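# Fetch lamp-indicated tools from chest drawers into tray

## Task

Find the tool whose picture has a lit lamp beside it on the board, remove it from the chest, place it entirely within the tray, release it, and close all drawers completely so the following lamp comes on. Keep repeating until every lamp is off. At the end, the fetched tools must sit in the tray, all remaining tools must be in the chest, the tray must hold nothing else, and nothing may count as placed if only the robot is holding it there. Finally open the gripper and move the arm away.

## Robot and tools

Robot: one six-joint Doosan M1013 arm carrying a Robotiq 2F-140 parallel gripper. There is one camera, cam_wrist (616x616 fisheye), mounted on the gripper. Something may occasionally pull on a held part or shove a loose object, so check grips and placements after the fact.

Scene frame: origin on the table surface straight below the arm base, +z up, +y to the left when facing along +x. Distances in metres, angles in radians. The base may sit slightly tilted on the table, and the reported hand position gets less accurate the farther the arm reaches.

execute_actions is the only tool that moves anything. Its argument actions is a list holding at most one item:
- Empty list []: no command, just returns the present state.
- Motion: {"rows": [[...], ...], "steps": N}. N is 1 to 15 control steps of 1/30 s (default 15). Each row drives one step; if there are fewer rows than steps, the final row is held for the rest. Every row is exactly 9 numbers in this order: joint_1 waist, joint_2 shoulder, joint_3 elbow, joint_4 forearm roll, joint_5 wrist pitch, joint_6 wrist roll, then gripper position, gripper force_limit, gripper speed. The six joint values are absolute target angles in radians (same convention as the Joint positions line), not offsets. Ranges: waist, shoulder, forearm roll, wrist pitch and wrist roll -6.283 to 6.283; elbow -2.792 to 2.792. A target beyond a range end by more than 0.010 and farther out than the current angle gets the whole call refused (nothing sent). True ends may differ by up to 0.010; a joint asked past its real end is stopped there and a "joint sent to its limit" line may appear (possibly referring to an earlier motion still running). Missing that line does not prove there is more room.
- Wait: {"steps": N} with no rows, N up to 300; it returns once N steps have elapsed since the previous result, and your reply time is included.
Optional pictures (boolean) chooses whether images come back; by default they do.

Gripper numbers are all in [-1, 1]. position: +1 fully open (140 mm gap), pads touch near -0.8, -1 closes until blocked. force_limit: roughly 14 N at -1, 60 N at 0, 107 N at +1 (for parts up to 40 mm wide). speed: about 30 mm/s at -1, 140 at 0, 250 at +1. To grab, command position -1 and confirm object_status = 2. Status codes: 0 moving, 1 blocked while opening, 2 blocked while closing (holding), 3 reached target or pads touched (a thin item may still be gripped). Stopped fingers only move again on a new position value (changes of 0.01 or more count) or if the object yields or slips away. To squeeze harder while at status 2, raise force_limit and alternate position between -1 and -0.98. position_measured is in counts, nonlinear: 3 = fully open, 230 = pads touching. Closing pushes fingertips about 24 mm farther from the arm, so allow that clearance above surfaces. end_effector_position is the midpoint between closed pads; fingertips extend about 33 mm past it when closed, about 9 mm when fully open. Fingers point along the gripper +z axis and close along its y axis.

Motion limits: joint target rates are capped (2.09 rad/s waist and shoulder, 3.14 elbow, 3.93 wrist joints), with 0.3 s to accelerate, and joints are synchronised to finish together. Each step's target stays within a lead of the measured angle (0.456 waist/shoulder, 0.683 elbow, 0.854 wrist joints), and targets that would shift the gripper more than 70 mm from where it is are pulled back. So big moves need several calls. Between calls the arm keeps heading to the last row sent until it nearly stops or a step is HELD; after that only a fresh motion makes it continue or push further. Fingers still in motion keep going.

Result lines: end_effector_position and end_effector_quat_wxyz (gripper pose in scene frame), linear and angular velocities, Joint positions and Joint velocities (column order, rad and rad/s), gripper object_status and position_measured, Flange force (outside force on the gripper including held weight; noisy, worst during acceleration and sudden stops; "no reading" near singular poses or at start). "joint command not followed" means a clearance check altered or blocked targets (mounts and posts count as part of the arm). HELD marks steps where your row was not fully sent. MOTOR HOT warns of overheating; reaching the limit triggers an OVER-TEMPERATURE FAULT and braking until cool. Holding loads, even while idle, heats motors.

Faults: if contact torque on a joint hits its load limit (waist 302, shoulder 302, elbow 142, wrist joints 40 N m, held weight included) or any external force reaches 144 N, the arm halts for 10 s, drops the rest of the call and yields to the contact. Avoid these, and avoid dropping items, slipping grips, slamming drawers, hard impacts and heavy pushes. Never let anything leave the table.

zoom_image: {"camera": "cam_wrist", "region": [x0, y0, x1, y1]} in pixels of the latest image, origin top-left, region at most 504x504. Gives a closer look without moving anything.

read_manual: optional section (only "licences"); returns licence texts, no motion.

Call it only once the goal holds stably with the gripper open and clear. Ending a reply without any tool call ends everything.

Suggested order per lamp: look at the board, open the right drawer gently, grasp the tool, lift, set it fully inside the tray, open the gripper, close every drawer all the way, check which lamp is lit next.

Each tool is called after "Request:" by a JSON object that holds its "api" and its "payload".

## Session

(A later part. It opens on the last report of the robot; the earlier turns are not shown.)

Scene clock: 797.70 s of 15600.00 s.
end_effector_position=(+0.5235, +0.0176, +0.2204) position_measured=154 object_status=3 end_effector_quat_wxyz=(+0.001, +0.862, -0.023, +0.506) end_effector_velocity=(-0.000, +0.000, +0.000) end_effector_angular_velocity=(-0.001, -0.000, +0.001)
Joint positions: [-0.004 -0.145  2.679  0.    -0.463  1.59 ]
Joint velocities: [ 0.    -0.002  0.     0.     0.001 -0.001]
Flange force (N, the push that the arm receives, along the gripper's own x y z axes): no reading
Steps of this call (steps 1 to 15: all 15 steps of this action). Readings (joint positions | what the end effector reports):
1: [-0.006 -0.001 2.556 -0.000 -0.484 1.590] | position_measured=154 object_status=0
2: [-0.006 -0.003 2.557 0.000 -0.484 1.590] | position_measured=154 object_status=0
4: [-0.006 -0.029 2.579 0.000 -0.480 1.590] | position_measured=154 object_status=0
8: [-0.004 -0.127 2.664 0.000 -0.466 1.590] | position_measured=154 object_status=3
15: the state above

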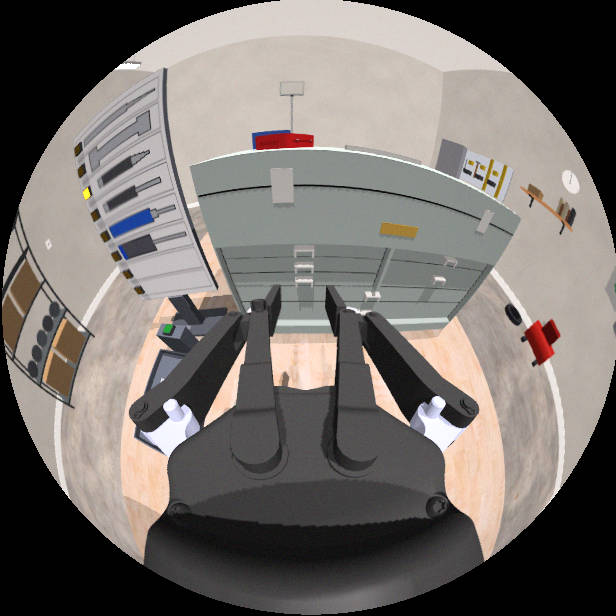

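Request:
{"api": "execute_actions", "payload": {"actions": [{"rows":[[-0.225,0.024,2.467,0,-0.02,1.34,-0.2,0,0]]}], "pictures": false}}

Request:
{"api": "execute_actions", "payload": {"actions": [{"rows":[[-0.21,0.099,2.384,0,-0.012,1.36,-0.2,0,0]],"steps":12}], "pictures": false}}

Request:
{"api": "execute_actions", "payload": {"actions": [{"rows":[[-0.21,0.099,2.384,0,-0.012,1.36,-1,-0.3,-0.3]],"steps":12}], "pictures": false}}

Request:
{"api": "execute_actions", "payload": {"actions": [{"rows":[[-0.213,0.084,2.401,0,-0.014,1.356,-1,-0.3,-0.3],[-0.216,0.069,2.417,0,-0.015,1.352,-1,-0.3,-0.3],[-0.219,0.054,2.434,0,-0.017,1.348,-1,-0.3,-0.3],[-0.222,0.039,2.450,0,-0.018,1.344,-1,-0.3,-0.3],[-0.225,0.024,2.467,0,-0.02,1.34,-1,-0.3,-0.3],[-0.228,0.010,2.480,0,-0.02,1.337,-1,-0.3,-0.3],[-0.231,-0.003,2.494,0,-0.02,1.333,-1,-0.3,-0.3],[-0.234,-0.016,2.507,0,-0.02,1.33,-1,-0.3,-0.3],[-0.237,-0.030,2.521,0,-0.02,1.327,-1,-0.3,-0.3],[-0.240,-0.044,2.534,0,-0.019,1.323,-1,-0.3,-0.3],[-0.243,-0.059,2.547,0,-0.017,1.32,-1,-0.3,-0.3],[-0.246,-0.074,2.560,0,-0.015,1.315,-1,-0.3,-0.3],[-0.250,-0.089,2.573,0,-0.013,1.31,-1,-0.3,-0.3],[-0.253,-0.104,2.586,0,-0.011,1.305,-1,-0.3,-0.3],[-0.257,-0.123,2.601,0,-0.007,1.299,-1,-0.3,-0.3]]}], "pictures": false}}

Request:
{"api": "execute_actions", "payload": {"actions": [{"rows":[[-0.262,-0.143,2.616,0,-0.002,1.293,-1,-0.3,-0.3],[-0.266,-0.163,2.630,0,0.004,1.287,-1,-0.3,-0.3],[-0.271,-0.184,2.645,0,0.010,1.28,-1,-0.3,-0.3],[-0.275,-0.200,2.656,0,0.015,1.275,-1,-0.3,-0.3],[-0.279,-0.217,2.666,0,0.021,1.27,-1,-0.3,-0.3]],"steps":12}], "pictures": false}}

Request:
{"api": "execute_actions", "payload": {"actions": [{"rows":[[-0.279,-0.217,2.666,0,0.021,1.27,-0.3,0,0]],"steps":7}], "pictures": false}}

Request:
{"api": "execute_actions", "payload": {"actions": [{"rows":[[-0.279,-0.53,2.645,0,0.36,1.27,-0.3,0,0]],"steps":8}], "pictures": false}}

Request:
{"api": "execute_actions", "payload": {"actions": [{"rows":[[-0.279,-0.53,2.645,0,0.36,-0.72,-0.3,0,0]]}], "pictures": false}}

Request:
{"api": "execute_actions", "payload": {"actions": [{"rows":[[-0.018,0.109,2.048,0,0.976,-0.72,-0.4,0,0]]}], "pictures": false}}

Request:
{"api": "execute_actions", "payload": {"actions": [{"steps":18}]}}

Request:
{"api": "zoom_image", "payload": {"camera": "cam_wrist", "region": [210,180,410,380]}}

Scene clock: 824.60 s of 15600.00 s.
end_effector_position=(+0.5517, -0.1064, +0.1392) position_measured=154 object_status=3 end_effector_quat_wxyz=(+0.076, +0.946, -0.011, +0.316) end_effector_velocity=(-0.006, -0.007, -0.007) end_effector_angular_velocity=(-0.004, +0.043, +0.003)
Joint positions: [-0.225  0.024  2.468 -0.    -0.022  1.341]
Joint velocities: [-0.015  0.007 -0.01  -0.     0.043 -0.023]
Flange force (N, the push that the arm receives, along the gripper's own x y z axes): no reading
Steps of this call (steps 1 to 15: the robot went on to your last target; steps 16 to 90: nothing new was sent; then 23.40 s passed at rest; steps 91 to 105: all 15 steps of this action). Readings (joint positions | what the end effector reports):
91: [-0.004 -0.145 2.679 -0.000 -0.463 1.590] | position_measured=154 object_status=3
92: [-0.007 -0.143 2.677 -0.000 -0.457 1.587] | position_measured=154 object_status=3
94: [-0.033 -0.123 2.652 -0.000 -0.405 1.558] | position_measured=154 object_status=3
98: [-0.124 -0.053 2.564 -0.000 -0.223 1.455] | position_measured=154 object_status=3
105: the state above

Scene clock: 825.00 s of 15600.00 s.
end_effector_position=(+0.6016, -0.1100, +0.1384) position_measured=154 object_status=3 end_effector_quat_wxyz=(+0.071, +0.946, -0.013, +0.317) end_effector_velocity=(+0.001, -0.000, -0.000) end_effector_angular_velocity=(-0.001, +0.000, +0.001)
Joint positions: [-0.21   0.099  2.384 -0.    -0.012  1.36 ]
Joint velocities: [ 0.     0.001 -0.001 -0.    -0.    -0.001]
Flange force (N, the push that the arm receives, along the gripper's own x y z axes): no reading
Steps of this call (steps 1 to 12: all 12 steps of this action). Readings (joint positions | what the end effector reports):
1: [-0.225 0.024 2.467 -0.000 -0.021 1.340] | position_measured=154 object_status=3
2: [-0.224 0.027 2.464 -0.000 -0.020 1.341] | position_measured=154 object_status=3
4: [-0.219 0.054 2.433 -0.000 -0.016 1.348] | position_measured=154 object_status=3
8: [-0.210 0.099 2.384 -0.000 -0.012 1.360] | position_measured=154 object_status=3
12: the state above

Scene clock: 825.40 s of 15600.00 s.
end_effector_position=(+0.6016, -0.1099, +0.1383) position_measured=191 object_status=0 end_effector_quat_wxyz=(+0.071, +0.946, -0.013, +0.317) end_effector_velocity=(-0.001, +0.000, -0.001) end_effector_angular_velocity=(+0.001, +0.001, -0.001)
Joint positions: [-0.21   0.099  2.384 -0.    -0.012  1.36 ]
Joint velocities: [-0.     0.     0.001  0.    -0.     0.001]
Flange force (N, the push that the arm receives, along the gripper's own x y z axes): no reading
Steps of this call (steps 1 to 12: all 12 steps of this action). Readings (joint positions | what the end effector reports):
1: [-0.210 0.099 2.384 -0.000 -0.012 1.360] | position_measured=154 object_status=0
2: [-0.210 0.099 2.384 -0.000 -0.012 1.360] | position_measured=155 object_status=0
4: [-0.210 0.099 2.384 -0.000 -0.012 1.360] | position_measured=167 object_status=0
8: [-0.210 0.099 2.384 -0.000 -0.012 1.360] | position_measured=190 object_status=0
12: the state above

Scene clock: 825.90 s of 15600.00 s.
end_effector_position=(+0.4936, -0.1028, +0.1397) position_measured=192 object_status=2 end_effector_quat_wxyz=(+0.084, +0.946, -0.009, +0.313) end_effector_velocity=(-0.244, +0.018, +0.003) end_effector_angular_velocity=(-0.081, +0.020, +0.009)
Joint positions: [-0.246 -0.073  2.559  0.    -0.015  1.315]
Joint velocities: [-0.097 -0.436  0.378 -0.     0.056 -0.135]
Flange force (N, the push that the arm receives, along the gripper's own x y z axes): no reading
Steps of this call (steps 1 to 15: all 15 steps of this action). Readings (joint positions | what the end effector reports):
1: [-0.210 0.099 2.384 -0.000 -0.012 1.360] | position_measured=191 object_status=0
2: [-0.210 0.097 2.386 0.000 -0.012 1.360] | position_measured=191 object_status=2
4: [-0.214 0.078 2.407 0.000 -0.014 1.355] | position_measured=192 object_status=2
8: [-0.225 0.025 2.465 0.000 -0.019 1.341] | position_measured=192 object_status=2
15: the state above

Scene clock: 826.30 s of 15600.00 s.
end_effector_position=(+0.4216, -0.0972, +0.1407) position_measured=192 object_status=2 end_effector_quat_wxyz=(+0.096, +0.946, -0.003, +0.310) end_effector_velocity=(-0.002, +0.000, -0.000) end_effector_angular_velocity=(-0.001, +0.001, +0.001)
Joint positions: [-0.279 -0.217  2.666  0.     0.021  1.27 ]
Joint velocities: [-0.001 -0.004  0.003  0.     0.002 -0.002]
Flange force (N, the push that the arm receives, along the gripper's own x y z axes): no reading
Steps of this call (steps 1 to 12: all 12 steps of this action). Readings (joint positions | what the end effector reports):
1: [-0.250 -0.088 2.572 0.000 -0.013 1.310] | position_measured=192 object_status=2
2: [-0.253 -0.104 2.585 0.000 -0.010 1.305] | position_measured=192 object_status=2
4: [-0.261 -0.139 2.612 0.000 -0.002 1.294] | position_measured=192 object_status=2
8: [-0.276 -0.206 2.658 0.000 0.017 1.274] | position_measured=192 object_status=2
12: the state above

Scene clock: 826.53 s of 15600.00 s.
end_effector_position=(+0.4214, -0.0970, +0.1407) position_measured=167 object_status=0 end_effector_quat_wxyz=(+0.096, +0.946, -0.003, +0.310) end_effector_velocity=(-0.000, -0.000, -0.000) end_effector_angular_velocity=(+0.001, +0.001, -0.001)
Joint positions: [-0.279 -0.217  2.666  0.     0.021  1.27 ]
Joint velocities: [-0.001 -0.     0.     0.     0.001  0.001]
Flange force (N, the push that the arm receives, along the gripper's own x y z axes): no reading
Steps of this call (steps 1 to 7: all 7 steps of this action). Readings (joint positions | what the end effector reports):
1: [-0.279 -0.217 2.666 0.000 0.021 1.270] | position_measured=192 object_status=0
2: [-0.279 -0.217 2.666 0.000 0.021 1.270] | position_measured=192 object_status=0
4: [-0.279 -0.217 2.666 0.000 0.021 1.270] | position_measured=175 object_status=0
7: the state above

Scene clock: 826.80 s of 15600.00 s.
end_effector_position=(+0.3935, -0.0883, +0.1820) position_measured=167 object_status=3 end_effector_quat_wxyz=(+0.096, +0.946, -0.003, +0.310) end_effector_velocity=(-0.235, +0.073, +0.277) end_effector_angular_velocity=(+0.002, +0.008, +0.001)
Joint positions: [-0.279 -0.391  2.653  0.     0.209  1.27 ]
Joint velocities: [-0.    -1.258 -0.073 -0.     1.34  -0.001]
Flange force (N, the push that the arm receives, along the gripper's own x y z axes): no reading
Steps of this call (steps 1 to 8: all 8 steps of this action). Readings (joint positions | what the end effector reports):
1: [-0.279 -0.217 2.666 0.000 0.021 1.270] | position_measured=167 object_status=0
2: [-0.279 -0.220 2.666 0.000 0.024 1.270] | position_measured=167 object_status=0
4: [-0.279 -0.248 2.663 0.000 0.055 1.270] | position_measured=167 object_status=0
8: the state above

Scene clock: 827.30 s of 15600.00 s.
end_effector_position=(+0.3654, -0.0796, +0.2106) position_measured=167 object_status=3 end_effector_quat_wxyz=(+0.248, +0.797, +0.510, +0.208) end_effector_velocity=(-0.005, +0.001, -0.001) end_effector_angular_velocity=(-2.032, +0.650, +2.758)
Joint positions: [-0.279 -0.529  2.645 -0.     0.357  0.126]
Joint velocities: [ 0.    -0.006 -0.001 -0.     0.021 -3.487]
Flange force (N, the push that the arm receives, along the gripper's own x y z axes): no reading
Steps of this call (steps 1 to 15: all 15 steps of this action). Readings (joint positions | what the end effector reports):
1: [-0.279 -0.431 2.651 0.000 0.252 1.270] | position_measured=167 object_status=3
2: [-0.279 -0.465 2.649 0.000 0.288 1.265] | position_measured=167 object_status=3
4: [-0.279 -0.509 2.648 0.000 0.324 1.217] | position_measured=167 object_status=3
8: [-0.279 -0.526 2.646 -0.000 0.343 0.945] | position_measured=167 object_status=3
15: the state above

Scene clock: 827.80 s of 15600.00 s.
end_effector_position=(+0.4864, -0.0276, +0.2303) position_measured=179 object_status=3 end_effector_quat_wxyz=(+0.107, +0.512, +0.851, +0.049) end_effector_velocity=(+0.284, +0.172, -0.126) end_effector_angular_velocity=(+0.032, +1.245, +0.967)
Joint positions: [-0.099 -0.122  2.234 -0.     0.784 -0.614]
Joint velocities: [ 0.426  1.213 -0.972 -0.     1.001 -0.552]
Flange force (N, the push that the arm receives, along the gripper's own x y z axes): [-0.7 -1.6 0.2]
Steps of this call (steps 1 to 15: all 15 steps of this action). Readings (joint positions | what the end effector reports):
1: [-0.279 -0.529 2.645 -0.000 0.358 0.008] | position_measured=167 object_status=0
2: [-0.279 -0.529 2.645 -0.000 0.359 -0.106] | position_measured=169 object_status=0
4: [-0.270 -0.514 2.624 -0.000 0.382 -0.294] | position_measured=179 object_status=0
8: [-0.207 -0.399 2.480 -0.000 0.531 -0.495] | position_measured=179 object_status=0
15: the state above

Scene clock: 828.40 s of 15600.00 s.
end_effector_position=(+0.5381, +0.0097, +0.1997) position_measured=179 object_status=3 end_effector_quat_wxyz=(-0.001, +0.433, +0.901, +0.002) end_effector_velocity=(+0.000, +0.000, -0.000) end_effector_angular_velocity=(+0.001, +0.000, -0.000)
Joint positions: [-0.018  0.109  2.048 -0.     0.976 -0.72 ]
Joint velocities: [ 0.     0.001 -0.     0.001 -0.    -0.   ]
Flange force (N, the push that the arm receives, along the gripper's own x y z axes): [0.8 -3.7 -2.6]
Steps of this call (steps 1 to 18: the robot went on to your last target). Readings (joint positions | what the end effector reports):
1: [-0.085 -0.081 2.201 -0.000 0.818 -0.633] | position_measured=179 object_status=3
2: [-0.071 -0.041 2.169 -0.000 0.852 -0.651] | position_measured=179 object_status=3
4: [-0.045 0.033 2.109 -0.000 0.912 -0.685] | position_measured=179 object_status=3
8: [-0.019 0.107 2.050 -0.000 0.974 -0.719] | position_measured=179 object_status=3
18: the state above

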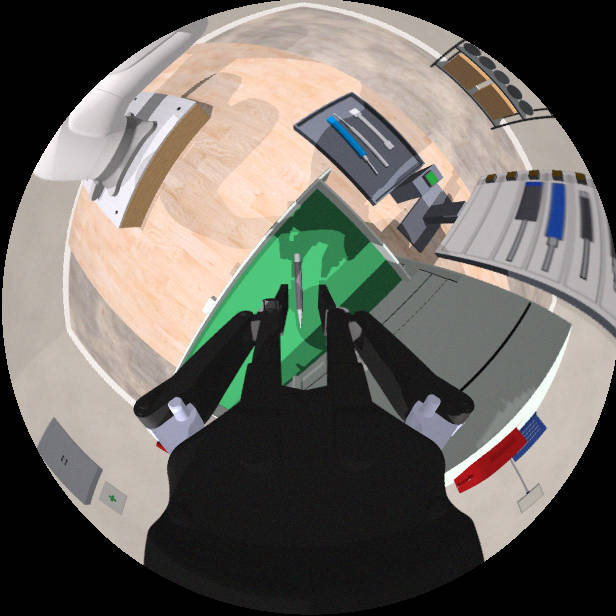

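Region (210, 180, 410, 380) of cam_wrist's 616x616 image, scaled by 2.520, with more detail than that image has.

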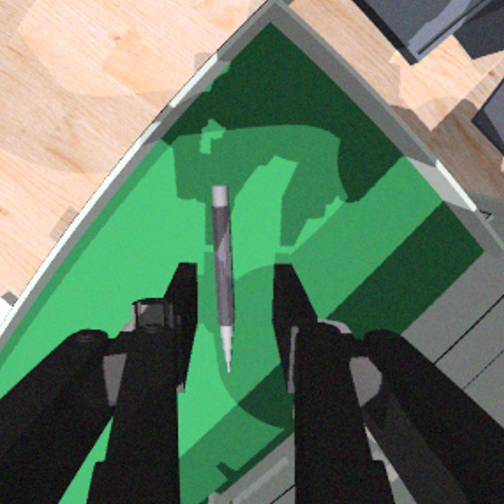

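Request:
{"api": "execute_actions", "payload": {"actions": [{"rows":[[-0.018,0.144,2.097,0,0.892,-0.77,-0.4,-0.3,0]]}]}}

Scene clock: 854.60 s of 15600.00 s.
end_effector_position=(+0.5317, +0.0103, +0.1591) position_measured=179 object_status=3 end_effector_quat_wxyz=(-0.001, +0.410, +0.912, +0.002) end_effector_velocity=(-0.001, +0.000, -0.002) end_effector_angular_velocity=(+0.000, +0.003, -0.000)
Joint positions: [-0.018  0.144  2.097  0.     0.892 -0.77 ]
Joint velocities: [ 0.     0.001  0.002  0.    -0.001  0.   ]
Flange force (N, the push that the arm receives, along the gripper's own x y z axes): [-0.7 -4.2 -2.5]
Steps of this call (steps 1 to 15: the robot went on to your last target; steps 16 to 90: nothing new was sent; then 22.70 s passed at rest; steps 91 to 105: all 15 steps of this action). Readings (joint positions | what the end effector reports):
91: [-0.018 0.109 2.048 0.000 0.976 -0.720] | position_measured=179 object_status=3
92: [-0.018 0.111 2.051 0.000 0.971 -0.723] | position_measured=179 object_status=3
94: [-0.018 0.130 2.077 0.000 0.925 -0.750] | position_measured=179 object_status=3
98: [-0.018 0.144 2.097 0.000 0.893 -0.770] | position_measured=179 object_status=3
105: the state above

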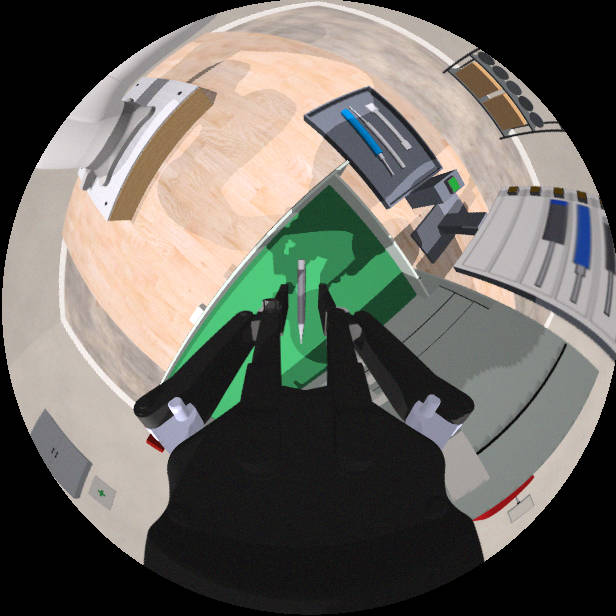

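Request:
{"api": "execute_actions", "payload": {"actions": [{"rows":[[-0.018,0.155,2.106,0,0.872,-0.77,-0.55,-0.3,0],[-0.018,0.161,2.110,0,0.862,-0.77,-0.55,-0.3,0],[-0.018,0.166,2.114,0,0.853,-0.77,-0.55,-0.3,0],[-0.018,0.169,2.116,0,0.848,-0.77,-0.55,-0.3,0],[-0.018,0.172,2.118,0,0.843,-0.77,-0.55,-0.3,0]]}], "pictures": false}}

Request:
{"api": "execute_actions", "payload": {"actions": [{"rows":[[-0.018,0.172,2.118,0,0.843,-0.77,-1,-0.3,-0.3]]}], "pictures": false}}

Request:
{"api": "execute_actions", "payload": {"actions": [{"rows":[[-0.018,0.144,2.097,0,0.892,-0.77,-1,-0.3,-0.3],[-0.018,0.144,2.097,0,0.892,-0.77,-1,-0.3,-0.3],[-0.018,0.144,2.097,0,0.892,-0.77,-1,-0.3,-0.3],[-0.018,0.144,2.097,0,0.892,-0.77,-1,-0.3,-0.3],[-0.018,-0.06,2.02,0,1.173,-0.77,-1,-0.3,-0.3]]}]}}

Scene clock: 865.13 s of 15600.00 s.
end_effector_position=(+0.5311, +0.0103, +0.1353) position_measured=199 object_status=3 end_effector_quat_wxyz=(-0.001, +0.410, +0.912, +0.002) end_effector_velocity=(-0.000, +0.000, -0.000) end_effector_angular_velocity=(+0.000, +0.001, +0.001)
Joint positions: [-0.018  0.172  2.118 -0.     0.843 -0.77 ]
Joint velocities: [ 0.     0.001 -0.     0.     0.001 -0.001]
Flange force (N, the push that the arm receives, along the gripper's own x y z axes): [-3.5 -8.8 -3.2]
Steps of this call (steps 1 to 15: the robot went on to your last target; steps 16 to 90: nothing new was sent; then 7.03 s passed at rest; steps 91 to 105: all 15 steps of this action). Readings (joint positions | what the end effector reports):
91: [-0.018 0.144 2.097 -0.000 0.892 -0.770] | position_measured=179 object_status=0
92: [-0.018 0.146 2.099 -0.000 0.888 -0.770] | position_measured=181 object_status=0
94: [-0.018 0.158 2.108 -0.000 0.868 -0.770] | position_measured=195 object_status=0
98: [-0.018 0.171 2.117 -0.000 0.845 -0.770] | position_measured=199 object_status=0
105: the state above

Scene clock: 865.63 s of 15600.00 s.
end_effector_position=(+0.5311, +0.0103, +0.1353) position_measured=221 object_status=2 end_effector_quat_wxyz=(-0.001, +0.410, +0.912, +0.002) end_effector_velocity=(+0.001, -0.000, +0.001) end_effector_angular_velocity=(-0.000, -0.002, +0.000)
Joint positions: [-0.018  0.172  2.118 -0.     0.843 -0.77 ]
Joint velocities: [-0.    -0.001 -0.    -0.    -0.001 -0.001]
Flange force (N, the push that the arm receives, along the gripper's own x y z axes): [0.8 -6.7 -4.1]
Steps of this call (steps 1 to 15: all 15 steps of this action). Readings (joint positions | what the end effector reports):
1: [-0.018 0.172 2.118 -0.000 0.843 -0.770] | position_measured=199 object_status=0
2: [-0.018 0.172 2.118 -0.000 0.843 -0.770] | position_measured=200 object_status=0
4: [-0.018 0.172 2.118 -0.000 0.843 -0.770] | position_measured=212 object_status=0
8: [-0.018 0.172 2.118 -0.000 0.843 -0.770] | position_measured=221 object_status=0
15: the state above

Scene clock: 866.13 s of 15600.00 s.
end_effector_position=(+0.4929, +0.0113, +0.2850) position_measured=221 object_status=2 end_effector_quat_wxyz=(-0.001, +0.410, +0.912, +0.002) end_effector_velocity=(-0.131, +0.005, +0.311) end_effector_angular_velocity=(-0.000, -0.015, +0.001)
Joint positions: [-0.018 -0.038  2.028 -0.     1.142 -0.77 ]
Joint velocities: [ 0.    -0.455 -0.173  0.     0.614 -0.001]
Flange force (N, the push that the arm receives, along the gripper's own x y z axes): [0.1 -9.3 -4.3]
Steps of this call (steps 1 to 15: all 15 steps of this action). Readings (joint positions | what the end effector reports):
1: [-0.018 0.172 2.118 -0.000 0.843 -0.770] | position_measured=221 object_status=2
2: [-0.018 0.170 2.116 -0.000 0.848 -0.770] | position_measured=221 object_status=2
4: [-0.018 0.151 2.102 -0.000 0.879 -0.770] | position_measured=221 object_status=2
8: [-0.018 0.111 2.084 -0.000 0.939 -0.770] | position_measured=221 object_status=2
15: the state above

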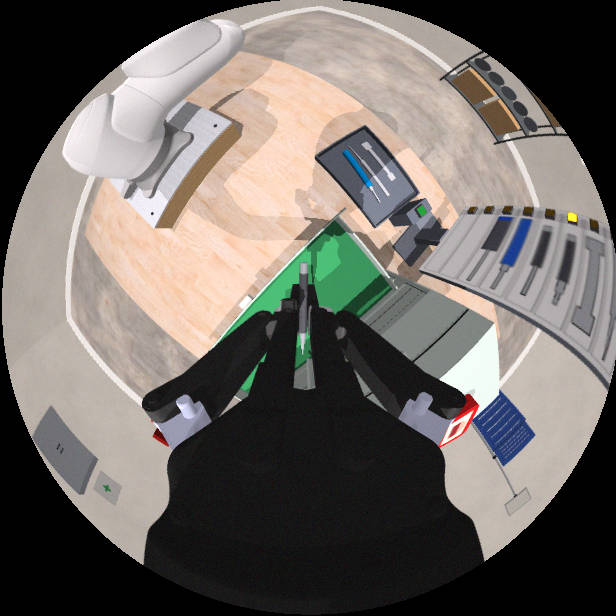

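Request:
{"api": "execute_actions", "payload": {"actions": [{"rows":[[0.516,-0.06,2.02,0,1.173,-0.93,-1,-0.3,-0.3]]}], "pictures": false}}

Request:
{"api": "execute_actions", "payload": {"actions": [{"rows":[[0.516,0.175,2.258,0,0.70,-0.93,-1,-0.3,-0.3]]}], "pictures": false}}

Request:
{"api": "execute_actions", "payload": {"actions": [{"steps":15}]}}

Scene clock: 873.67 s of 15600.00 s.
end_effector_position=(+0.4523, +0.1766, +0.3011) position_measured=221 object_status=2 end_effector_quat_wxyz=(-0.001, +0.193, +0.981, +0.004) end_effector_velocity=(-0.152, +0.385, +0.003) end_effector_angular_velocity=(+0.008, -0.006, +1.100)
Joint positions: [ 0.332 -0.06   2.02  -0.     1.173 -0.877]
Joint velocities: [ 0.855 -0.001  0.001  0.     0.    -0.245]
Flange force (N, the push that the arm receives, along the gripper's own x y z axes): [-7.9 -8.1 -0.9]
Steps of this call (steps 1 to 30: the robot went on to your last target; steps 31 to 90: nothing new was sent; then 4.03 s passed at rest; steps 91 to 105: all 15 steps of this action). Readings (joint positions | what the end effector reports):
91: [-0.018 -0.060 2.020 -0.000 1.173 -0.770] | position_measured=221 object_status=2
92: [-0.015 -0.060 2.020 -0.000 1.173 -0.771] | position_measured=221 object_status=2
94: [0.013 -0.060 2.020 -0.000 1.173 -0.781] | position_measured=221 object_status=2
98: [0.130 -0.060 2.020 -0.000 1.173 -0.819] | position_measured=221 object_status=2
105: the state above

Scene clock: 874.17 s of 15600.00 s.
end_effector_position=(+0.4124, +0.2502, +0.1060) position_measured=221 object_status=2 end_effector_quat_wxyz=(-0.001, +0.086, +0.996, +0.004) end_effector_velocity=(-0.149, +0.054, -0.403) end_effector_angular_velocity=(-0.006, +0.015, +0.306)
Joint positions: [ 0.501  0.146  2.228  0.     0.759 -0.925]
Joint velocities: [ 0.233  0.464  0.471  0.    -0.916 -0.073]
Flange force (N, the push that the arm receives, along the gripper's own x y z axes): [0.9 -4.7 -3.7]
Steps of this call (steps 1 to 15: all 15 steps of this action). Readings (joint positions | what the end effector reports):
1: [0.361 -0.060 2.020 -0.000 1.173 -0.885] | position_measured=221 object_status=2
2: [0.387 -0.059 2.021 0.000 1.172 -0.893] | position_measured=221 object_status=2
4: [0.419 -0.041 2.039 0.000 1.133 -0.898] | position_measured=221 object_status=2
8: [0.441 0.029 2.110 0.000 0.994 -0.907] | position_measured=221 object_status=2
15: the state above

Scene clock: 874.67 s of 15600.00 s.
end_effector_position=(+0.4028, +0.2534, +0.0812) position_measured=221 object_status=2 end_effector_quat_wxyz=(-0.001, +0.076, +0.997, +0.005) end_effector_velocity=(+0.000, -0.000, -0.000) end_effector_angular_velocity=(+0.000, -0.001, +0.000)
Joint positions: [ 0.516  0.175  2.258  0.     0.7   -0.93 ]
Joint velocities: [ 0.    -0.     0.001 -0.001 -0.002  0.   ]
Flange force (N, the push that the arm receives, along the gripper's own x y z axes): [-7.7 -7.9 1.6]
Steps of this call (steps 1 to 15: the robot went on to your last target). Readings (joint positions | what the end effector reports):
1: [0.508 0.160 2.243 0.000 0.731 -0.928] | position_measured=221 object_status=2
2: [0.513 0.169 2.252 0.000 0.713 -0.929] | position_measured=221 object_status=2
4: [0.516 0.174 2.257 0.000 0.702 -0.930] | position_measured=221 object_status=2
8: [0.516 0.175 2.258 0.000 0.700 -0.930] | position_measured=221 object_status=2
15: the state above

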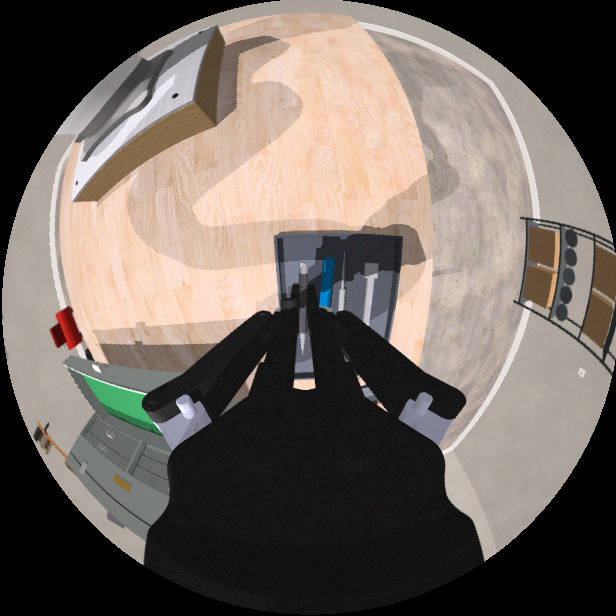

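Request:
{"api": "execute_actions", "payload": {"actions": [{"rows":[[0.516,0.20,2.268,0,0.665,-0.93,-1,-0.3,-0.3],[0.516,0.21,2.272,0,0.651,-0.93,-1,-0.3,-0.3],[0.516,0.22,2.275,0,0.638,-0.93,-1,-0.3,-0.3],[0.516,0.228,2.278,0,0.627,-0.93,-1,-0.3,-0.3],[0.516,0.233,2.279,0,0.621,-0.93,-1,-0.3,-0.3],[0.516,0.237,2.280,0,0.616,-0.93,-1,-0.3,-0.3]]}], "pictures": false}}

Request:
{"api": "execute_actions", "payload": {"actions": [{"rows":[[0.516,0.237,2.280,0,0.616,-0.93,-0.62,-0.3,-0.3]],"steps":10}], "pictures": false}}

Request:
{"api": "execute_actions", "payload": {"actions": [{"rows":[[0.516,0.175,2.258,0,0.70,-0.93,-0.62,-0.3,-0.3],[0.516,0.175,2.258,0,0.70,-0.93,-0.62,-0.3,-0.3],[0.516,0.175,2.258,0,0.70,-0.93,-0.62,-0.3,-0.3],[0.516,0.175,2.258,0,0.70,-0.93,-0.62,-0.3,-0.3],[0.516,0.175,2.258,0,0.70,-0.93,-0.62,-0.3,-0.3],[0.516,-0.06,2.1,0,1.09,-0.93,-0.62,-0.3,-0.3]]}]}}

Request:
{"api": "execute_actions", "payload": {"actions": [{"rows":[[0.516,-0.53,2.55,0,0.8,0.3,-0.2,-0.3,0]]}], "pictures": false}}

Request:
{"api": "execute_actions", "payload": {"actions": [{"rows":[[-0.279,-0.53,2.645,0,0.36,1.27,-0.2,-0.3,0]]}], "pictures": false}}

Request:
{"api": "execute_actions", "payload": {"actions": [{"steps":25}], "pictures": false}}

Request:
{"api": "execute_actions", "payload": {"actions": [{"rows":[[-0.279,-0.26,2.68,0,0.05,1.27,-0.2,-0.3,0]]}]}}

Scene clock: 887.83 s of 15600.00 s.
end_effector_position=(+0.4031, +0.2539, +0.0443) position_measured=221 object_status=2 end_effector_quat_wxyz=(-0.001, +0.076, +0.997, +0.005) end_effector_velocity=(+0.000, +0.000, -0.000) end_effector_angular_velocity=(+0.000, -0.001, +0.000)
Joint positions: [ 0.516  0.237  2.28  -0.     0.616 -0.93 ]
Joint velocities: [-0.     0.001 -0.     0.    -0.001 -0.001]
Flange force (N, the push that the arm receives, along the gripper's own x y z axes): [-2.2 -10.7 -10.5]
Steps of this call (steps 1 to 15: the robot went on to your last target; steps 16 to 90: nothing new was sent; then 9.67 s passed at rest; steps 91 to 105: all 15 steps of this action). Readings (joint positions | what the end effector reports):
91: [0.516 0.175 2.258 0.000 0.700 -0.930] | position_measured=221 object_status=2
92: [0.516 0.178 2.259 0.000 0.696 -0.930] | position_measured=221 object_status=2
94: [0.516 0.199 2.267 -0.000 0.667 -0.930] | position_measured=221 object_status=2
98: [0.516 0.233 2.279 -0.000 0.621 -0.930] | position_measured=221 object_status=2
105: the state above

Scene clock: 888.17 s of 15600.00 s.
end_effector_position=(+0.4031, +0.2539, +0.0443) position_measured=208 object_status=0 end_effector_quat_wxyz=(-0.001, +0.076, +0.997, +0.004) end_effector_velocity=(+0.000, +0.000, +0.000) end_effector_angular_velocity=(+0.000, -0.000, +0.001)
Joint positions: [ 0.516  0.237  2.28  -0.     0.616 -0.93 ]
Joint velocities: [ 0.     0.    -0.001  0.     0.    -0.001]
Flange force (N, the push that the arm receives, along the gripper's own x y z axes): [-1.8 -6.8 -5.0]
Steps of this call (steps 1 to 10: all 10 steps of this action). Readings (joint positions | what the end effector reports):
1: [0.516 0.237 2.280 -0.000 0.616 -0.930] | position_measured=221 object_status=0
2: [0.516 0.237 2.280 -0.000 0.616 -0.930] | position_measured=221 object_status=0
4: [0.516 0.237 2.280 -0.000 0.616 -0.930] | position_measured=209 object_status=0
8: [0.516 0.237 2.280 -0.000 0.616 -0.930] | position_measured=208 object_status=0
10: the state above

Scene clock: 888.67 s of 15600.00 s.
end_effector_position=(+0.4046, +0.2531, +0.2050) position_measured=208 object_status=3 end_effector_quat_wxyz=(-0.000, +0.076, +0.997, +0.005) end_effector_velocity=(-0.045, -0.028, +0.463) end_effector_angular_velocity=(+0.006, -0.011, +0.001)
Joint positions: [ 0.516  0.011  2.148 -0.     0.972 -0.93 ]
Joint velocities: [-0.    -0.589 -0.398  0.     0.975 -0.001]
Flange force (N, the push that the arm receives, along the gripper's own x y z axes): [-2.3 -7.6 -6.3]
Steps of this call (steps 1 to 15: all 15 steps of this action). Readings (joint positions | what the end effector reports):
1: [0.516 0.237 2.280 -0.000 0.616 -0.930] | position_measured=208 object_status=0
2: [0.516 0.234 2.279 -0.000 0.620 -0.930] | position_measured=208 object_status=0
4: [0.516 0.208 2.270 -0.000 0.657 -0.930] | position_measured=208 object_status=3
8: [0.516 0.158 2.248 -0.000 0.728 -0.930] | position_measured=208 object_status=3
15: the state above

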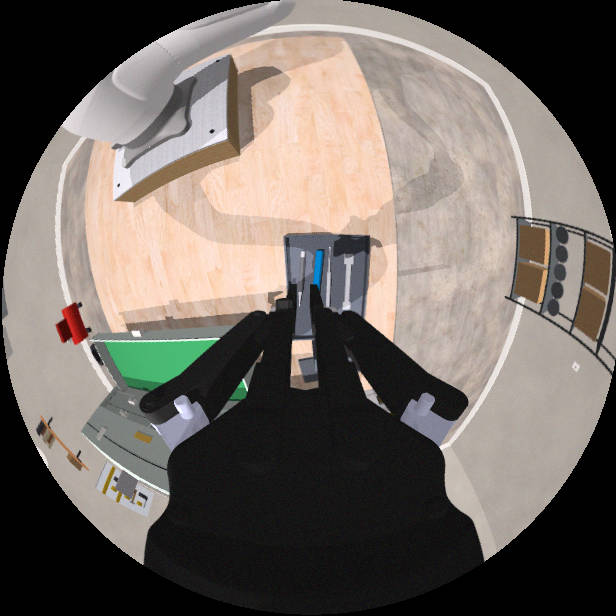

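Scene clock: 889.17 s of 15600.00 s.
end_effector_position=(+0.2808, +0.1870, +0.2287) position_measured=154 object_status=3 end_effector_quat_wxyz=(+0.062, +0.483, +0.867, +0.104) end_effector_velocity=(-0.261, -0.137, -0.144) end_effector_angular_velocity=(+0.790, -0.154, -2.537)
Joint positions: [ 0.516 -0.413  2.438 -0.     0.869 -0.067]
Joint velocities: [ 0.    -0.835  0.797 -0.    -0.491  2.609]
Flange force (N, the push that the arm receives, along the gripper's own x y z axes): [-8.3 -0.7 -1.1]
Steps of this call (steps 1 to 15: all 15 steps of this action). Readings (joint positions | what the end effector reports):
1: [0.516 -0.009 2.135 -0.000 1.005 -0.930] | position_measured=208 object_status=0
2: [0.516 -0.031 2.125 -0.000 1.033 -0.927] | position_measured=206 object_status=0
4: [0.516 -0.086 2.133 -0.000 1.050 -0.884] | position_measured=191 object_status=0
8: [0.516 -0.210 2.243 -0.000 0.991 -0.643] | position_measured=160 object_status=0
15: the state above

Scene clock: 889.67 s of 15600.00 s.
end_effector_position=(+0.3505, +0.0669, +0.2076) position_measured=154 object_status=3 end_effector_quat_wxyz=(+0.079, +0.886, +0.382, +0.252) end_effector_velocity=(+0.121, -0.362, +0.002) end_effector_angular_velocity=(+0.619, -0.274, -2.062)
Joint positions: [ 0.121 -0.513  2.599 -0.     0.513  0.85 ]
Joint velocities: [-1.05  -0.046  0.129  0.    -0.426  1.175]
Flange force (N, the push that the arm receives, along the gripper's own x y z axes): no reading
Steps of this call (steps 1 to 15: all 15 steps of this action). Readings (joint positions | what the end effector reports):
1: [0.516 -0.441 2.464 -0.000 0.853 0.019] | position_measured=154 object_status=3
2: [0.515 -0.465 2.488 -0.000 0.836 0.097] | position_measured=154 object_status=3
4: [0.495 -0.493 2.519 -0.000 0.784 0.217] | position_measured=154 object_status=3
8: [0.370 -0.498 2.555 -0.000 0.657 0.461] | position_measured=154 object_status=3
15: the state above

Scene clock: 890.50 s of 15600.00 s.
end_effector_position=(+0.3648, -0.0794, +0.2104) position_measured=154 object_status=3 end_effector_quat_wxyz=(+0.095, +0.947, -0.003, +0.308) end_effector_velocity=(+0.000, -0.000, +0.000) end_effector_angular_velocity=(+0.000, -0.001, -0.001)
Joint positions: [-0.279 -0.53   2.645 -0.     0.36   1.27 ]
Joint velocities: [-0.001  0.    -0.     0.    -0.001  0.   ]
Flange force (N, the push that the arm receives, along the gripper's own x y z axes): no reading
Steps of this call (steps 1 to 25: the robot went on to your last target). Readings (joint positions | what the end effector reports):
1: [0.085 -0.515 2.603 -0.000 0.499 0.888] | position_measured=154 object_status=3
2: [0.050 -0.516 2.607 -0.000 0.485 0.925] | position_measured=154 object_status=3
4: [-0.020 -0.519 2.615 -0.000 0.459 0.999] | position_measured=154 object_status=3
8: [-0.160 -0.525 2.631 -0.000 0.405 1.145] | position_measured=154 object_status=3
25: the state above

Scene clock: 891.00 s of 15600.00 s.
end_effector_position=(+0.4084, -0.0930, +0.1451) position_measured=154 object_status=3 end_effector_quat_wxyz=(+0.096, +0.946, -0.003, +0.310) end_effector_velocity=(+0.001, -0.000, +0.001) end_effector_angular_velocity=(-0.002, -0.005, +0.000)
Joint positions: [-0.279 -0.26   2.68  -0.     0.05   1.27 ]
Joint velocities: [ 0.    -0.001  0.001  0.    -0.005 -0.001]
Flange force (N, the push that the arm receives, along the gripper's own x y z axes): no reading
Steps of this call (steps 1 to 15: all 15 steps of this action). Readings (joint positions | what the end effector reports):
1: [-0.279 -0.530 2.645 -0.000 0.360 1.270] | position_measured=154 object_status=3
2: [-0.279 -0.527 2.645 -0.000 0.356 1.270] | position_measured=154 object_status=3
4: [-0.279 -0.500 2.649 -0.000 0.324 1.270] | position_measured=154 object_status=3
8: [-0.279 -0.359 2.667 -0.000 0.164 1.270] | position_measured=154 object_status=3
15: the state above

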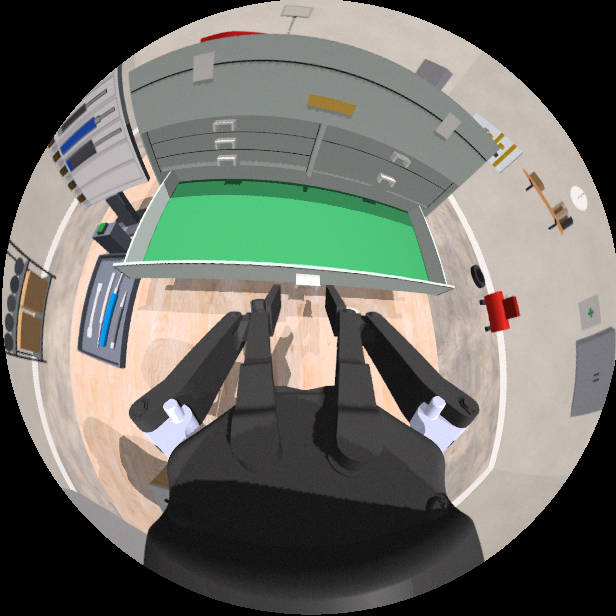

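Request:
{"api": "execute_actions", "payload": {"actions": [{"rows":[[-0.279,-0.217,2.666,0,0.021,1.27,-0.2,-0.3,0],[-0.279,-0.217,2.666,0,0.021,1.27,-0.2,-0.3,0],[-0.279,-0.217,2.666,0,0.021,1.27,-0.2,-0.3,0],[-0.279,-0.217,2.666,0,0.021,1.27,-0.2,-0.3,0],[-0.279,-0.217,2.666,0,0.021,1.27,-0.2,-0.3,0],[-0.279,-0.217,2.666,0,0.021,1.27,-0.2,-0.3,0],[-0.279,-0.217,2.666,0,0.021,1.27,-0.2,-0.3,0],[-0.279,-0.217,2.666,0,0.021,1.27,-1,-0.3,0]]}], "pictures": false}}

Request:
{"api": "execute_actions", "payload": {"actions": [{"rows":[[-0.279,-0.217,2.666,0,0.021,1.27,-1,-0.3,0],[-0.275,-0.2,2.655,0,0.016,1.275,-1,-0.3,0],[-0.271,-0.184,2.645,0,0.010,1.28,-1,-0.3,0],[-0.267,-0.168,2.634,0,0.005,1.285,-1,-0.3,0],[-0.264,-0.153,2.623,0,0.001,1.29,-1,-0.3,0],[-0.258,-0.128,2.605,0,-0.005,1.297,-1,-0.3,0],[-0.253,-0.104,2.586,0,-0.011,1.305,-1,-0.3,0],[-0.248,-0.081,2.567,0,-0.014,1.31,-1,-0.3,0],[-0.243,-0.059,2.547,0,-0.017,1.32,-1,-0.3,0],[-0.238,-0.038,2.527,0,-0.018,1.325,-1,-0.3,0],[-0.234,-0.017,2.507,0,-0.019,1.33,-1,-0.3,0],[-0.229,0.004,2.487,0,-0.02,1.335,-1,-0.3,0],[-0.225,0.024,2.467,0,-0.02,1.34,-1,-0.3,0],[-0.222,0.039,2.451,0,-0.019,1.344,-1,-0.3,0],[-0.219,0.054,2.434,0,-0.017,1.348,-1,-0.3,0]]}], "pictures": false}}

Request:
{"api": "execute_actions", "payload": {"actions": [{"rows":[[-0.217,0.063,2.424,0,-0.016,1.35,-1,-0.3,0],[-0.216,0.071,2.415,0,-0.015,1.352,-1,-0.3,0],[-0.214,0.078,2.407,0,-0.014,1.354,-1,-0.3,0],[-0.213,0.084,2.401,0,-0.014,1.356,-1,-0.3,0],[-0.212,0.089,2.395,0,-0.013,1.357,-1,-0.3,0],[-0.211,0.093,2.391,0,-0.013,1.358,-1,-0.3,0],[-0.211,0.096,2.387,0,-0.012,1.359,-1,-0.3,0],[-0.21,0.098,2.385,0,-0.012,1.36,-1,-0.3,0],[-0.21,0.1,2.383,0,-0.012,1.36,-1,-0.3,0],[-0.21,0.101,2.382,0,-0.012,1.36,-1,-0.3,0]]}], "pictures": false}}

Request:
{"api": "execute_actions", "payload": {"actions": [{"rows":[[-0.21,0.099,2.384,0,-0.012,1.36,-0.2,-0.3,0]],"steps":8}], "pictures": false}}

Request:
{"api": "execute_actions", "payload": {"actions": [{"rows":[[-0.243,-0.1,2.547,0,-0.1,1.32,-0.2,-0.3,0]]}]}}

Scene clock: 911.93 s of 15600.00 s.
end_effector_position=(+0.4217, -0.0973, +0.1410) position_measured=192 object_status=0 end_effector_quat_wxyz=(+0.096, +0.946, -0.003, +0.311) end_effector_velocity=(-0.000, +0.000, -0.000) end_effector_angular_velocity=(+0.000, +0.001, -0.000)
Joint positions: [-0.279 -0.217  2.666  0.     0.02   1.27 ]
Joint velocities: [ 0.  0. -0.  0.  0.  0.]
Flange force (N, the push that the arm receives, along the gripper's own x y z axes): no reading
Steps of this call (steps 1 to 15: the robot went on to your last target; steps 16 to 90: nothing new was sent; then 17.43 s passed at rest; steps 91 to 105: all 15 steps of this action). Readings (joint positions | what the end effector reports):
91: [-0.279 -0.260 2.680 0.000 0.050 1.270] | position_measured=154 object_status=3
92: [-0.279 -0.257 2.679 0.000 0.048 1.270] | position_measured=154 object_status=3
94: [-0.279 -0.233 2.672 0.000 0.032 1.270] | position_measured=154 object_status=3
98: [-0.279 -0.217 2.666 0.000 0.021 1.270] | position_measured=154 object_status=0
105: the state above

Scene clock: 912.43 s of 15600.00 s.
end_effector_position=(+0.5326, -0.1054, +0.1397) position_measured=192 object_status=2 end_effector_quat_wxyz=(+0.079, +0.946, -0.010, +0.315) end_effector_velocity=(+0.365, -0.025, -0.006) end_effector_angular_velocity=(+0.090, -0.031, +0.007)
Joint positions: [-0.232 -0.007  2.497  0.    -0.019  1.332]
Joint velocities: [ 0.128  0.597 -0.579  0.    -0.025  0.153]
Flange force (N, the push that the arm receives, along the gripper's own x y z axes): no reading
Steps of this call (steps 1 to 15: all 15 steps of this action). Readings (joint positions | what the end effector reports):
1: [-0.279 -0.217 2.666 0.000 0.021 1.270] | position_measured=192 object_status=0
2: [-0.279 -0.217 2.666 0.000 0.021 1.270] | position_measured=192 object_status=0
4: [-0.277 -0.206 2.659 0.000 0.018 1.273] | position_measured=192 object_status=0
8: [-0.263 -0.151 2.621 0.000 0.001 1.290] | position_measured=192 object_status=2
15: the state above

Scene clock: 912.93 s of 15600.00 s.
end_effector_position=(+0.6026, -0.1102, +0.1381) position_measured=192 object_status=2 end_effector_quat_wxyz=(+0.071, +0.946, -0.013, +0.316) end_effector_velocity=(+0.002, -0.000, +0.000) end_effector_angular_velocity=(-0.000, -0.001, +0.000)
Joint positions: [-0.21   0.101  2.382  0.    -0.012  1.36 ]
Joint velocities: [ 0.     0.002 -0.003  0.    -0.    -0.001]
Flange force (N, the push that the arm receives, along the gripper's own x y z axes): no reading
Steps of this call (steps 1 to 15: all 15 steps of this action). Readings (joint positions | what the end effector reports):
1: [-0.227 0.012 2.478 0.000 -0.019 1.337] | position_measured=192 object_status=2
2: [-0.224 0.030 2.459 0.000 -0.019 1.342] | position_measured=192 object_status=2
4: [-0.218 0.059 2.428 0.000 -0.016 1.349] | position_measured=192 object_status=2
8: [-0.212 0.090 2.394 0.000 -0.013 1.357] | position_measured=192 object_status=2
15: the state above

Scene clock: 913.20 s of 15600.00 s.
end_effector_position=(+0.6015, -0.1100, +0.1381) position_measured=154 object_status=0 end_effector_quat_wxyz=(+0.071, +0.946, -0.013, +0.316) end_effector_velocity=(+0.000, -0.000, +0.002) end_effector_angular_velocity=(-0.001, -0.004, +0.000)
Joint positions: [-0.21   0.099  2.384  0.    -0.012  1.36 ]
Joint velocities: [ 0.    -0.002  0.    -0.001 -0.002  0.   ]
Flange force (N, the push that the arm receives, along the gripper's own x y z axes): no reading
Steps of this call (steps 1 to 8: all 8 steps of this action). Readings (joint positions | what the end effector reports):
1: [-0.210 0.101 2.382 0.000 -0.012 1.360] | position_measured=192 object_status=0
2: [-0.210 0.101 2.383 0.000 -0.012 1.360] | position_measured=192 object_status=0
4: [-0.210 0.100 2.384 0.000 -0.011 1.360] | position_measured=175 object_status=0
8: the state above

Scene clock: 913.70 s of 15600.00 s.
end_effector_position=(+0.5241, -0.1095, +0.1790) position_measured=154 object_status=3 end_effector_quat_wxyz=(+0.097, +0.924, -0.009, +0.370) end_effector_velocity=(-0.000, +0.000, +0.001) end_effector_angular_velocity=(-0.000, -0.003, -0.000)
Joint positions: [-0.243 -0.1    2.547  0.    -0.1    1.32 ]
Joint velocities: [ 0.    -0.003  0.001 -0.    -0.001  0.001]
Flange force (N, the push that the arm receives, along the gripper's own x y z axes): no reading
Steps of this call (steps 1 to 15: all 15 steps of this action). Readings (joint positions | what the end effector reports):
1: [-0.210 0.099 2.384 0.000 -0.012 1.360] | position_measured=154 object_status=0
2: [-0.211 0.096 2.386 0.000 -0.013 1.359] | position_measured=154 object_status=0
4: [-0.216 0.069 2.409 0.000 -0.026 1.352] | position_measured=154 object_status=0
8: [-0.235 -0.051 2.507 0.000 -0.078 1.329] | position_measured=154 object_status=3
15: the state above

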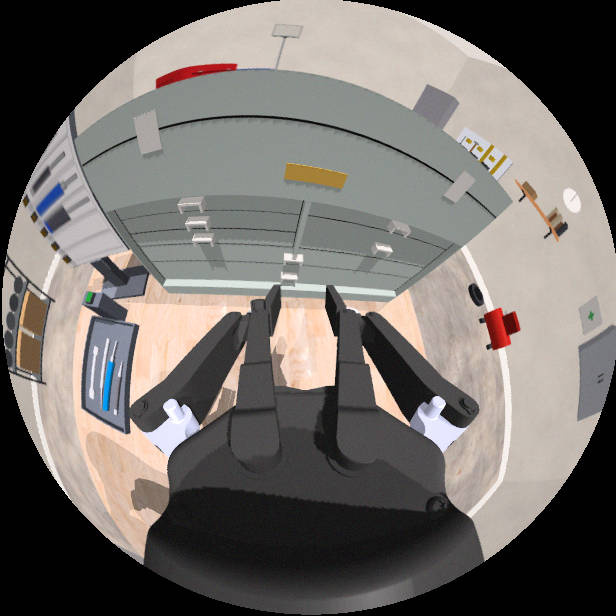

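Request:
{"api": "execute_actions", "payload": {"actions": [{"rows":[[0.2,-0.25,2.6,0,-0.2,1.57,-0.2,-0.3,0]]}], "pictures": false}}

Request:
{"api": "execute_actions", "payload": {"actions": [{"steps":30}]}}

Scene clock: 922.07 s of 15600.00 s.
end_effector_position=(+0.5256, +0.0605, +0.2320) position_measured=154 object_status=3 end_effector_quat_wxyz=(+0.002, +0.893, +0.053, +0.448) end_effector_velocity=(-0.070, +0.405, +0.127) end_effector_angular_velocity=(+0.374, -0.328, +0.513)
Joint positions: [ 0.078 -0.209  2.585 -0.    -0.172  1.501]
Joint velocities: [ 0.777 -0.262  0.093 -0.    -0.175  0.437]
Flange force (N, the push that the arm receives, along the gripper's own x y z axes): no reading
Steps of this call (steps 1 to 15: the robot went on to your last target; steps 16 to 90: nothing new was sent; then 4.87 s passed at rest; steps 91 to 105: all 15 steps of this action). Readings (joint positions | what the end effector reports):
91: [-0.243 -0.100 2.547 -0.000 -0.100 1.320] | position_measured=154 object_status=3
92: [-0.240 -0.101 2.547 -0.000 -0.101 1.321] | position_measured=154 object_status=3
94: [-0.213 -0.110 2.551 -0.000 -0.107 1.337] | position_measured=154 object_status=3
98: [-0.104 -0.147 2.564 -0.000 -0.131 1.398] | position_measured=154 object_status=3
105: the state above

Scene clock: 923.07 s of 15600.00 s.
end_effector_position=(+0.5105, +0.1230, +0.2519) position_measured=154 object_status=3 end_effector_quat_wxyz=(-0.043, +0.878, +0.075, +0.470) end_effector_velocity=(-0.001, -0.000, -0.001) end_effector_angular_velocity=(-0.000, +0.001, +0.000)
Joint positions: [ 0.2  -0.25  2.6  -0.   -0.2   1.57]
Joint velocities: [ 0.     0.     0.001  0.     0.    -0.   ]
Flange force (N, the push that the arm receives, along the gripper's own x y z axes): no reading
Steps of this call (steps 1 to 30: the robot went on to your last target). Readings (joint positions | what the end effector reports):
1: [0.104 -0.218 2.589 -0.000 -0.178 1.516] | position_measured=154 object_status=3
2: [0.130 -0.226 2.592 -0.000 -0.184 1.531] | position_measured=154 object_status=3
4: [0.175 -0.242 2.597 -0.000 -0.194 1.556] | position_measured=154 object_status=3
8: [0.200 -0.250 2.600 -0.000 -0.200 1.570] | position_measured=154 object_status=3
30: the state above
The arm was judged still, so your last target was given up. Only a new action makes it travel on or press farther. Fingers that are still opening or closing keep moving.

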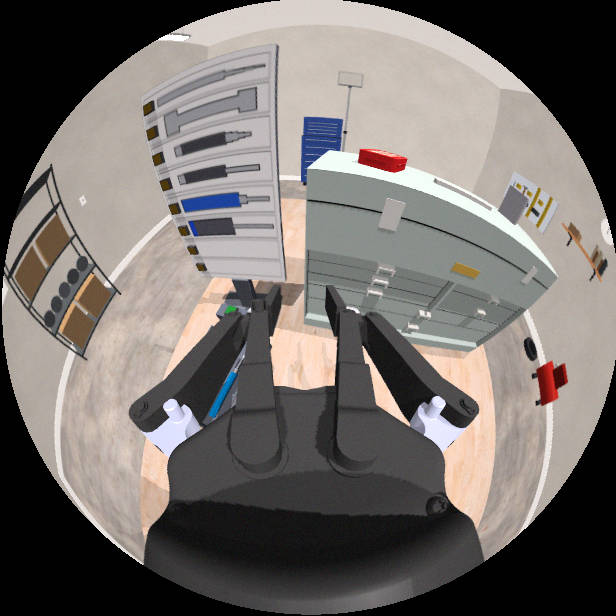

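No lamps lit.

Request:
{"api": "finished_scene", "payload": {"scene": 1}}

The scene is finished: the task was done.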